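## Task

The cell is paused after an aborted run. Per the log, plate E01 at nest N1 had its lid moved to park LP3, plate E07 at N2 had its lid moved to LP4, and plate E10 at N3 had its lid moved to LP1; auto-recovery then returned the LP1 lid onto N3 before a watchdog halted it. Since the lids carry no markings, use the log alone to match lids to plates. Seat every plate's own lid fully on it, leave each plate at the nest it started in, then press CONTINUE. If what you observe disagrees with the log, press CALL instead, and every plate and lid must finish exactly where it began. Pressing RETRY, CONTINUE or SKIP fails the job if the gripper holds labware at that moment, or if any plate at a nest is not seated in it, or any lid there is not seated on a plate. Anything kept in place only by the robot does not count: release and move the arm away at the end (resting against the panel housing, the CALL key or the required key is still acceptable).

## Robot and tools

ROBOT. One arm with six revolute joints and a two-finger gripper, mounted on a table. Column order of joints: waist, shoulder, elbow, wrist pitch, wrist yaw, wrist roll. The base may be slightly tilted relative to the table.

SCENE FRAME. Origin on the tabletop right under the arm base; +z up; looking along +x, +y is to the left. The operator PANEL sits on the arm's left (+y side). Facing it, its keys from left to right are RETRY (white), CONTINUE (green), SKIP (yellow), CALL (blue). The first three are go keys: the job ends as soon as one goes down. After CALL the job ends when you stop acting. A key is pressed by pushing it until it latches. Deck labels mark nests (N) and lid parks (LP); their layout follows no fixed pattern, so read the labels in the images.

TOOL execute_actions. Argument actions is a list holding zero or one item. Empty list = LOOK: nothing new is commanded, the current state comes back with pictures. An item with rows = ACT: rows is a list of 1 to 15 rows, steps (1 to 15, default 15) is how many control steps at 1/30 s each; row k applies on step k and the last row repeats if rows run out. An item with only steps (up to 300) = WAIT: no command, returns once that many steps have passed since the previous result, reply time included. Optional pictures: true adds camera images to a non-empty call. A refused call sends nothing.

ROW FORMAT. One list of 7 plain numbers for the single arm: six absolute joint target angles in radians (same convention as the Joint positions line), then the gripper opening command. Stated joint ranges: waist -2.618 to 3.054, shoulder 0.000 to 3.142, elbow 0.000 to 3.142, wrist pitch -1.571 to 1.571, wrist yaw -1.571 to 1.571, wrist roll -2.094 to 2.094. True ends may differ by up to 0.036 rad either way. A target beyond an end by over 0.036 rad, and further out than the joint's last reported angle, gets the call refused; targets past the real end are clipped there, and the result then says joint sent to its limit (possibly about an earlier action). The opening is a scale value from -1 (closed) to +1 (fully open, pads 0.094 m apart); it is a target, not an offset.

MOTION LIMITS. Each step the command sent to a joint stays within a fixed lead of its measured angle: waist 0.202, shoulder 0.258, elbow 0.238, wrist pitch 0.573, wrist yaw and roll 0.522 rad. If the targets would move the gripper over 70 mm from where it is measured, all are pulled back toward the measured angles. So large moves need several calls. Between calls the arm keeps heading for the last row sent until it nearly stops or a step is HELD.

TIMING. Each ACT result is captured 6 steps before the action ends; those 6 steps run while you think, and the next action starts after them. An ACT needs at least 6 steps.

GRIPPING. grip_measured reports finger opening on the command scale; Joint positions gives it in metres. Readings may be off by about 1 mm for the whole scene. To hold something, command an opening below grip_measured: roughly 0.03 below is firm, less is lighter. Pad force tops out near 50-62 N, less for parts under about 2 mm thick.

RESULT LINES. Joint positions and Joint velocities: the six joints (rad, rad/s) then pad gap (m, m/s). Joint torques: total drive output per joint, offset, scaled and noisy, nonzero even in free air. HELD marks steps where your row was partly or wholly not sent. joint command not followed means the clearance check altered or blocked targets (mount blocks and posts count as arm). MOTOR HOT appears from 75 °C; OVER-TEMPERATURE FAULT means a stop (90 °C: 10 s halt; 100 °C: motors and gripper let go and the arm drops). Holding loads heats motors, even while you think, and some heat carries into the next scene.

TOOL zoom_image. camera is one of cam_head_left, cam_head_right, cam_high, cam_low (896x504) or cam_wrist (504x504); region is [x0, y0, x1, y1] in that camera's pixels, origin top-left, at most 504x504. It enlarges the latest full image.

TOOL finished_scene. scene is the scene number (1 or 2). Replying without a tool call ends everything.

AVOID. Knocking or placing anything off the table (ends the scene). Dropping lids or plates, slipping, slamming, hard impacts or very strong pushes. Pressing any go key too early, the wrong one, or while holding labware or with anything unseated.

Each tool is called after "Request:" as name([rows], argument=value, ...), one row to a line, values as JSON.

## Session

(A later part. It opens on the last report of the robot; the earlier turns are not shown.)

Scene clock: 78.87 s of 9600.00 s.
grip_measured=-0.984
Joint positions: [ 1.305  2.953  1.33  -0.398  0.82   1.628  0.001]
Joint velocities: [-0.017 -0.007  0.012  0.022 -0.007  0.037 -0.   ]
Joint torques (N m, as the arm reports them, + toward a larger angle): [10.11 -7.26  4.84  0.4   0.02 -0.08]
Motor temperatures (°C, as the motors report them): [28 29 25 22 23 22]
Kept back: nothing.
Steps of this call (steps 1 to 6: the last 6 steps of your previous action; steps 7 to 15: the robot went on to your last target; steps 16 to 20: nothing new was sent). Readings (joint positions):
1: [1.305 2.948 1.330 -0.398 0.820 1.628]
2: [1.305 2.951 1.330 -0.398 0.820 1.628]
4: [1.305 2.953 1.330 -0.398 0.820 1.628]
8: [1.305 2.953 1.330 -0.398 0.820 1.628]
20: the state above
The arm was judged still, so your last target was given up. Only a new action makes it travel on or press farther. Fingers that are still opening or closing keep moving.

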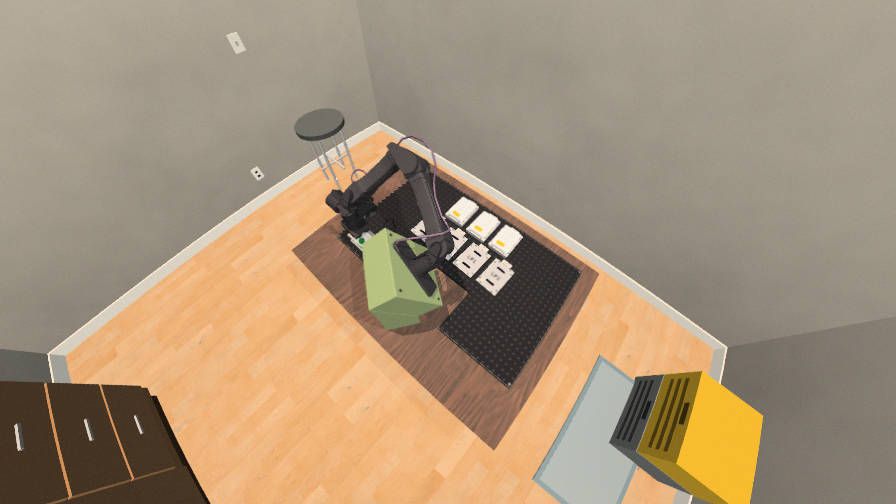

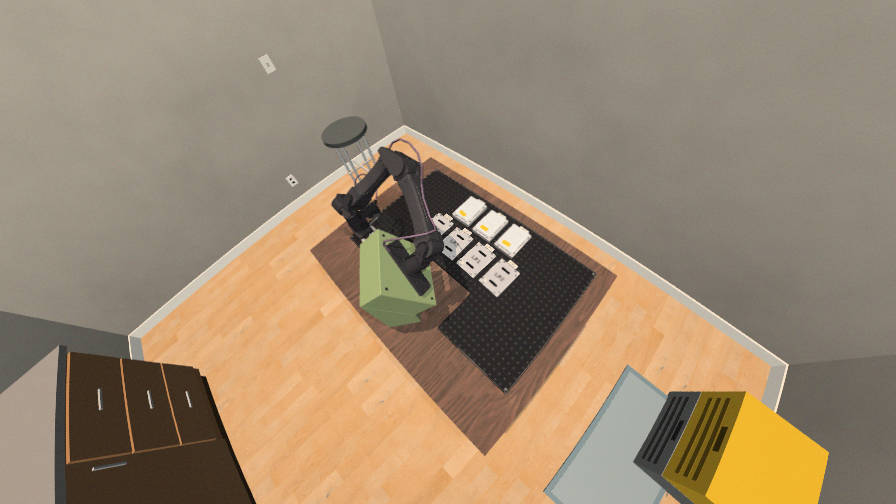

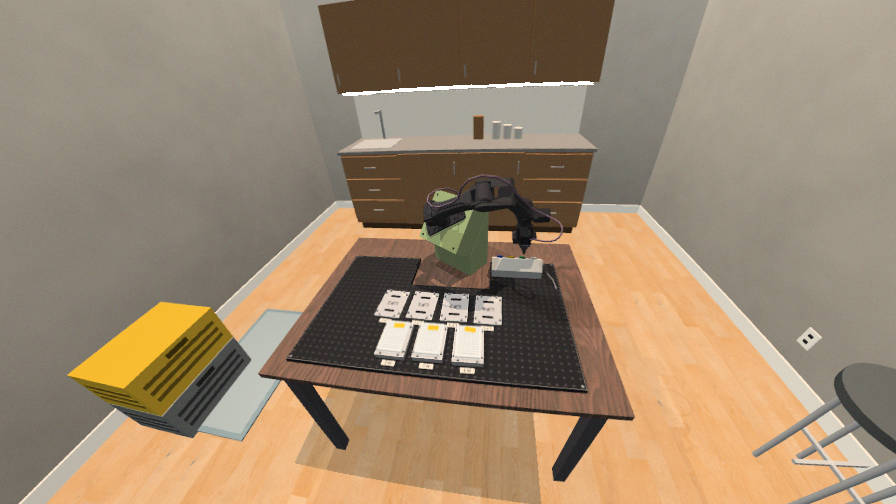

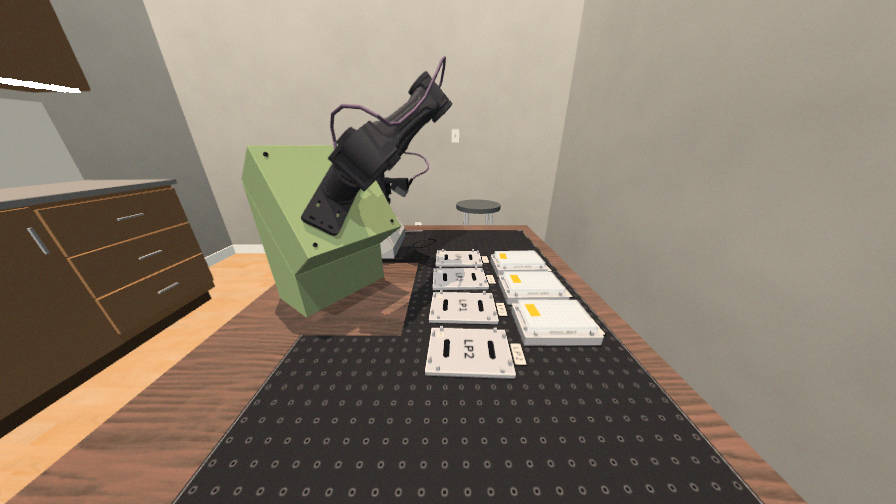

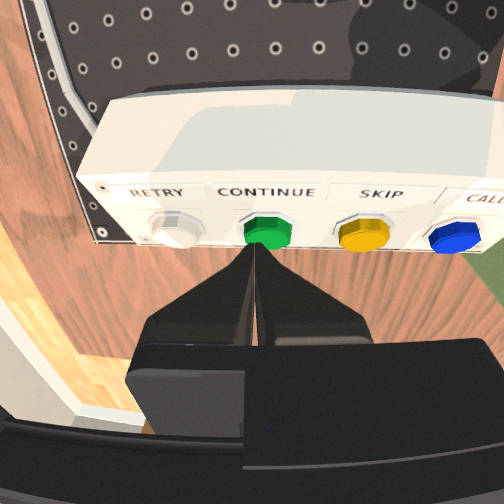

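Request:
execute_actions([
  {"rows":[[1.3,2.975,1.33,-0.385,0.82,1.62,-1],[1.295,2.99,1.33,-0.37,0.82,1.62,-1],[1.29,3.005,1.33,-0.355,0.815,1.62,-1],[1.285,3.02,1.33,-0.34,0.815,1.62,-1]],"steps":15},
])

Request:
execute_actions([
  {"steps":20},
], pictures=true)

Request:
zoom_image(camera="cam_high", region=[485,225,555,285])

Request:
zoom_image(camera="cam_head_left", region=[325,190,405,260])

Scene clock: 79.50 s of 9600.00 s.
grip_measured=-0.984
Joint positions: [ 1.284  3.006  1.33  -0.356  0.816  1.628  0.001]
Joint velocities: [-0.007  0.125 -0.022  0.007  0.022 -0.051 -0.   ]
Joint torques (N m, as the arm reports them, + toward a larger angle): [ 8.68 -8.2   2.75  0.48  0.04 -0.08]
Motor temperatures (°C, as the motors report them): [28 29 25 22 23 22]
Steps of this call (steps 1 to 10: nothing new was sent; steps 11 to 19: the first 9 steps of this action). Readings (joint positions):
11: [1.305 2.953 1.330 -0.397 0.820 1.628]
12: [1.305 2.954 1.330 -0.394 0.820 1.628]
14: [1.300 2.965 1.330 -0.376 0.820 1.628]
18: [1.285 3.001 1.330 -0.356 0.817 1.628]
19: the state above

Scene clock: 80.17 s of 9600.00 s.
grip_measured=-0.984
Joint positions: [ 1.283  3.01   1.33  -0.344  0.815  1.628  0.001]
Joint velocities: [ 0.022 -0.002 -0.002 -0.037 -0.007 -0.022  0.001]
Joint torques (N m, as the arm reports them, + toward a larger angle): [ 8.54 -7.81  2.75  0.41  0.01 -0.08]
Motor temperatures (°C, as the motors report them): [28 29 25 22 23 22]
Kept back: nothing.
Steps of this call (steps 1 to 6: the last 6 steps of your previous action; steps 7 to 20: the robot went on to your last target). Readings (joint positions):
1: [1.283 3.009 1.330 -0.355 0.815 1.628]
2: [1.283 3.010 1.330 -0.355 0.815 1.628]
4: [1.283 3.010 1.330 -0.351 0.815 1.628]
8: [1.283 3.010 1.330 -0.347 0.815 1.628]
20: the state above

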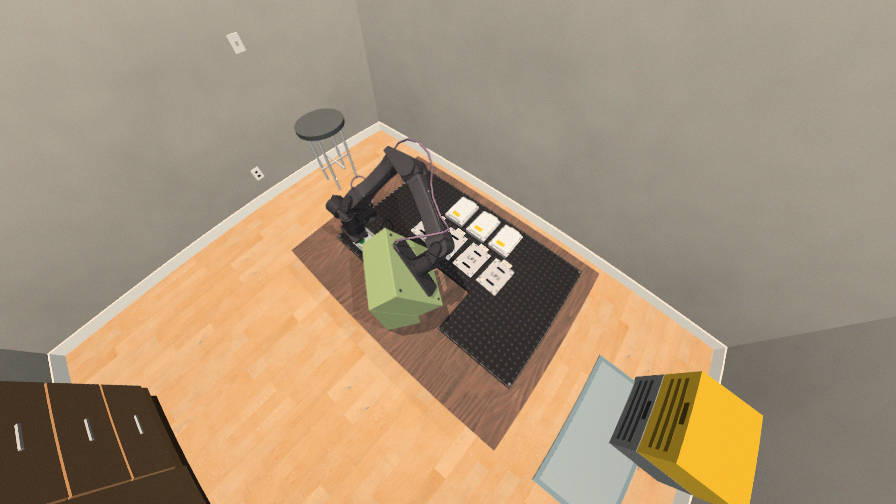

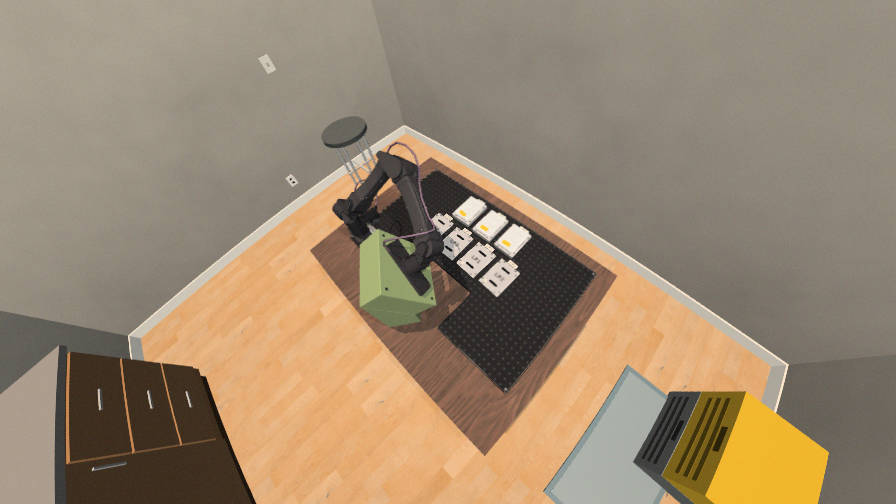

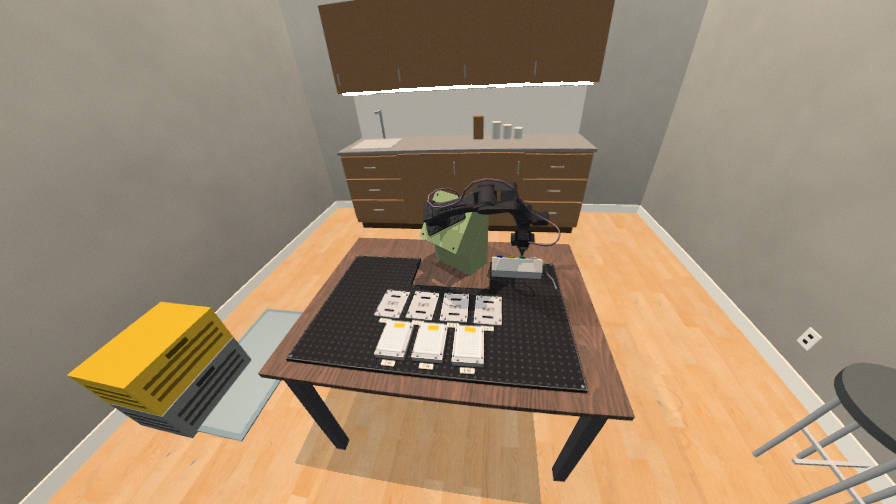

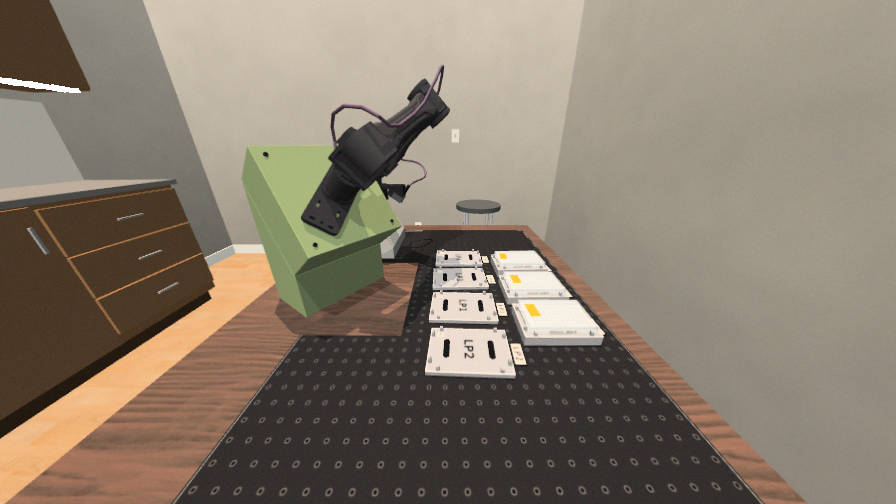

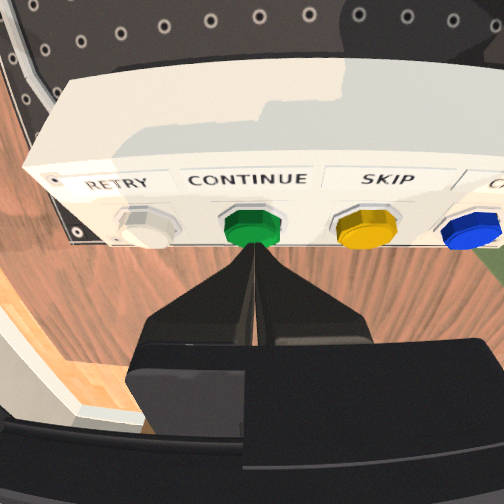

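Region (485, 225, 555, 285) of cam_high's 896x504 image, scaled by 7.200, with more detail than that image has; it fills the top 432 rows of this view, and the rest is white.

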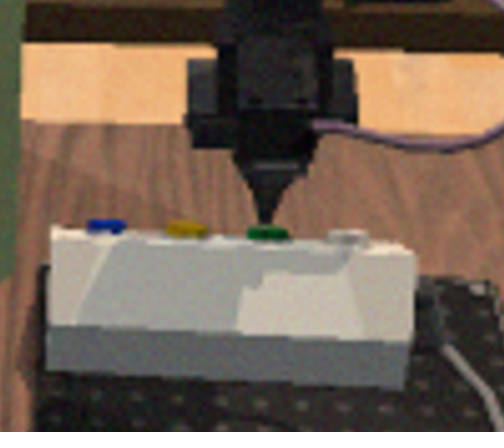

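Region (325, 190, 405, 260) of cam_head_left's 896x504 image, scaled by 6.300, with more detail than that image has; it fills the top 441 rows of this view, and the rest is white.

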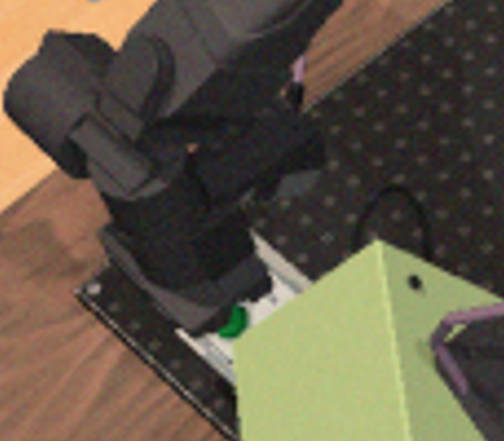

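Request:
execute_actions([
  {"rows":[[1.28,3.03,1.36,-0.335,0.81,1.62,-1],[1.275,3.04,1.36,-0.325,0.81,1.62,-1],[1.27,3.05,1.36,-0.315,0.805,1.62,-1],[1.265,3.055,1.36,-0.31,0.805,1.62,-1],[1.26,3.055,1.36,-0.31,0.805,1.62,-1],[1.25,3.055,1.36,-0.31,0.805,1.61,-1]],"steps":15},
])

Request:
execute_actions([
  {"steps":20},
], pictures=true)

Scene clock: 80.73 s of 9600.00 s.
grip_measured=-0.984
Joint positions: [ 1.266  3.027  1.337 -0.318  0.794  1.622  0.001]
Joint velocities: [-0.037 -0.007 -0.017  0.007  0.022 -0.022 -0.001]
Joint torques (N m, as the arm reports them, + toward a larger angle): [ 7.23 -6.29  4.63  0.44  0.22 -0.1 ]
Motor temperatures (°C, as the motors report them): [28 29 25 22 23 22]
Steps of this call (steps 1 to 8: the robot went on to your last target; steps 9 to 17: the first 9 steps of this action). Readings (joint positions):
9: [1.283 3.010 1.330 -0.344 0.814 1.628]
10: [1.283 3.010 1.330 -0.342 0.814 1.628]
12: [1.279 3.015 1.333 -0.333 0.812 1.628]
16: [1.267 3.027 1.337 -0.319 0.797 1.623]
17: the state above

Scene clock: 81.40 s of 9600.00 s.
grip_measured=-0.984
Joint positions: [ 1.266  3.027  1.337 -0.316  0.786  1.618  0.001]
Joint velocities: [ 0.027  0.002  0.002 -0.051 -0.095 -0.095 -0.001]
Joint torques (N m, as the arm reports them, + toward a larger angle): [ 7.17 -6.31  4.64  0.44  0.18 -0.09]
Motor temperatures (°C, as the motors report them): [28 29 25 22 23 22]
Kept back: nothing.
Steps of this call (steps 1 to 6: the last 6 steps of your previous action; steps 7 to 15: the robot went on to your last target; steps 16 to 20: nothing new was sent). Readings (joint positions):
1: [1.266 3.027 1.337 -0.318 0.793 1.621]
2: [1.266 3.027 1.337 -0.317 0.791 1.621]
4: [1.266 3.027 1.337 -0.317 0.789 1.620]
8: [1.266 3.027 1.337 -0.316 0.787 1.619]
20: the state above
The arm was judged still, so your last target was given up. Only a new action makes it travel on or press farther. Fingers that are still opening or closing keep moving.

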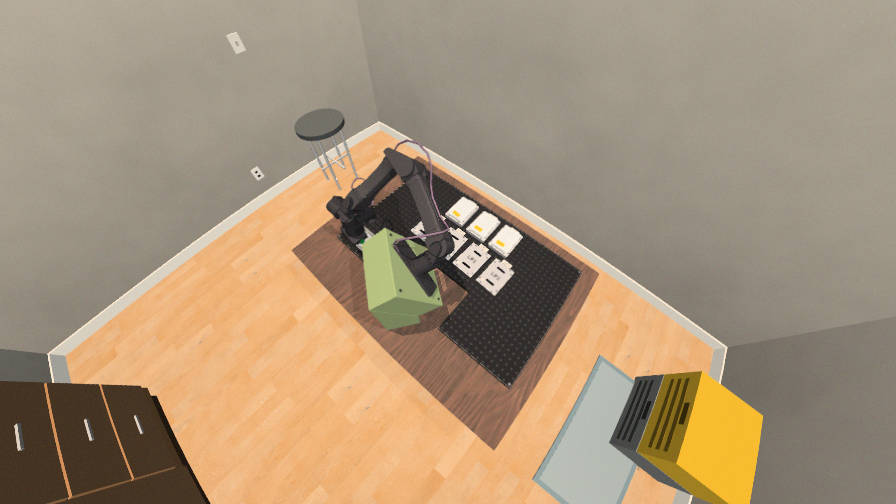

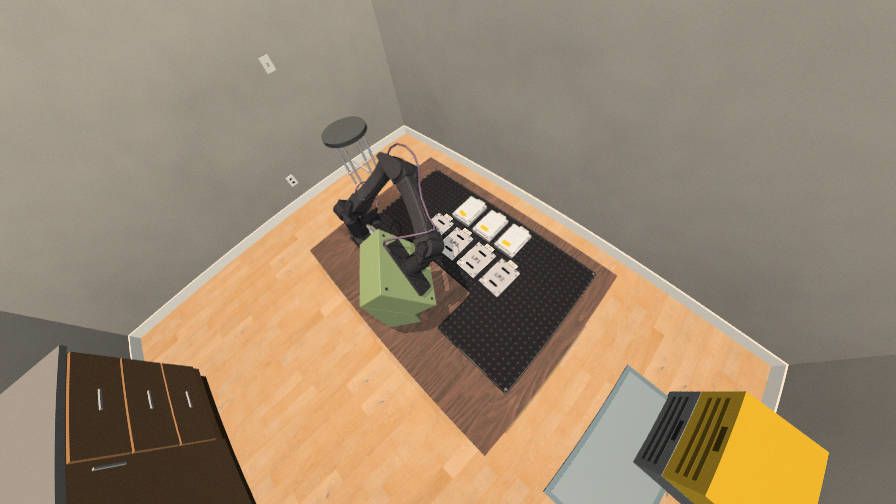

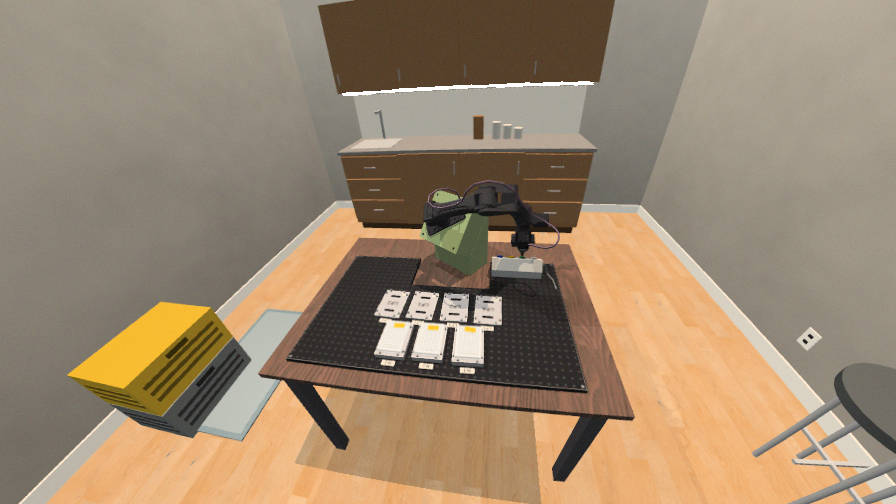

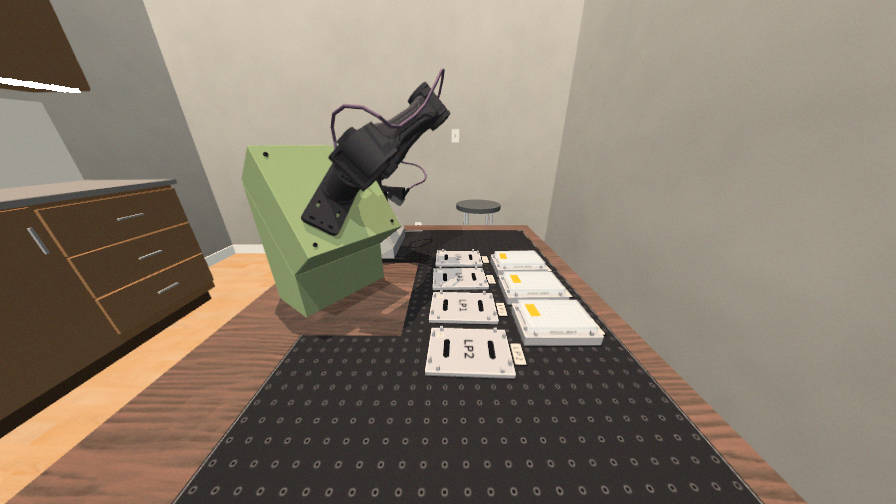

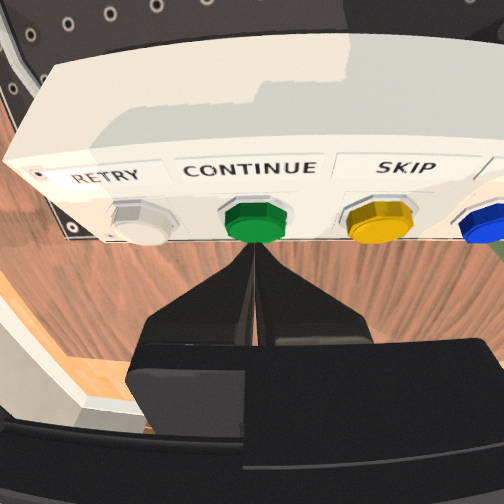

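Request:
execute_actions([
  {"rows":[[1.245,3.03,1.34,-0.316,0.83,1.62,-1],[1.235,3.03,1.34,-0.316,0.86,1.62,-1],[1.225,3.03,1.34,-0.316,0.89,1.62,-1],[1.215,3.03,1.34,-0.316,0.92,1.62,-1]],"steps":15},
])

Request:
execute_actions([
  {"steps":15},
], pictures=true)

Scene clock: 81.77 s of 9600.00 s.
grip_measured=-0.984
Joint positions: [ 1.251  3.027  1.337 -0.312  0.794  1.618  0.001]
Joint velocities: [ 0.017  0.002 -0.012  0.081 -0.007  0.037  0.001]
Joint torques (N m, as the arm reports them, + toward a larger angle): no reading
Motor temperatures (°C, as the motors report them): [28 29 25 22 23 22]
Kept back: nothing.
The task's run ended inside this call: 11 steps that you had sent did not run.
Steps of this call (steps 1 to 7: nothing new was sent; steps 8 to 11: the first 4 steps of this action). Readings (joint positions):
8: [1.265 3.027 1.337 -0.316 0.787 1.618]
9: [1.264 3.027 1.337 -0.316 0.788 1.618]
11: [1.256 3.027 1.337 -0.312 0.793 1.618]
The task's run has ended: the event that ends the task has happened. This ends this scene only. If you have not yet called finished_scene for this scene, call it to go on to the next scene.

The task's run has ended: the event that ends the task has happened. This scene is finished. If you have not yet called finished_scene for this scene, call it to go on to the next scene.

Request:
finished_scene(scene=1)

The scene is finished: the task was done.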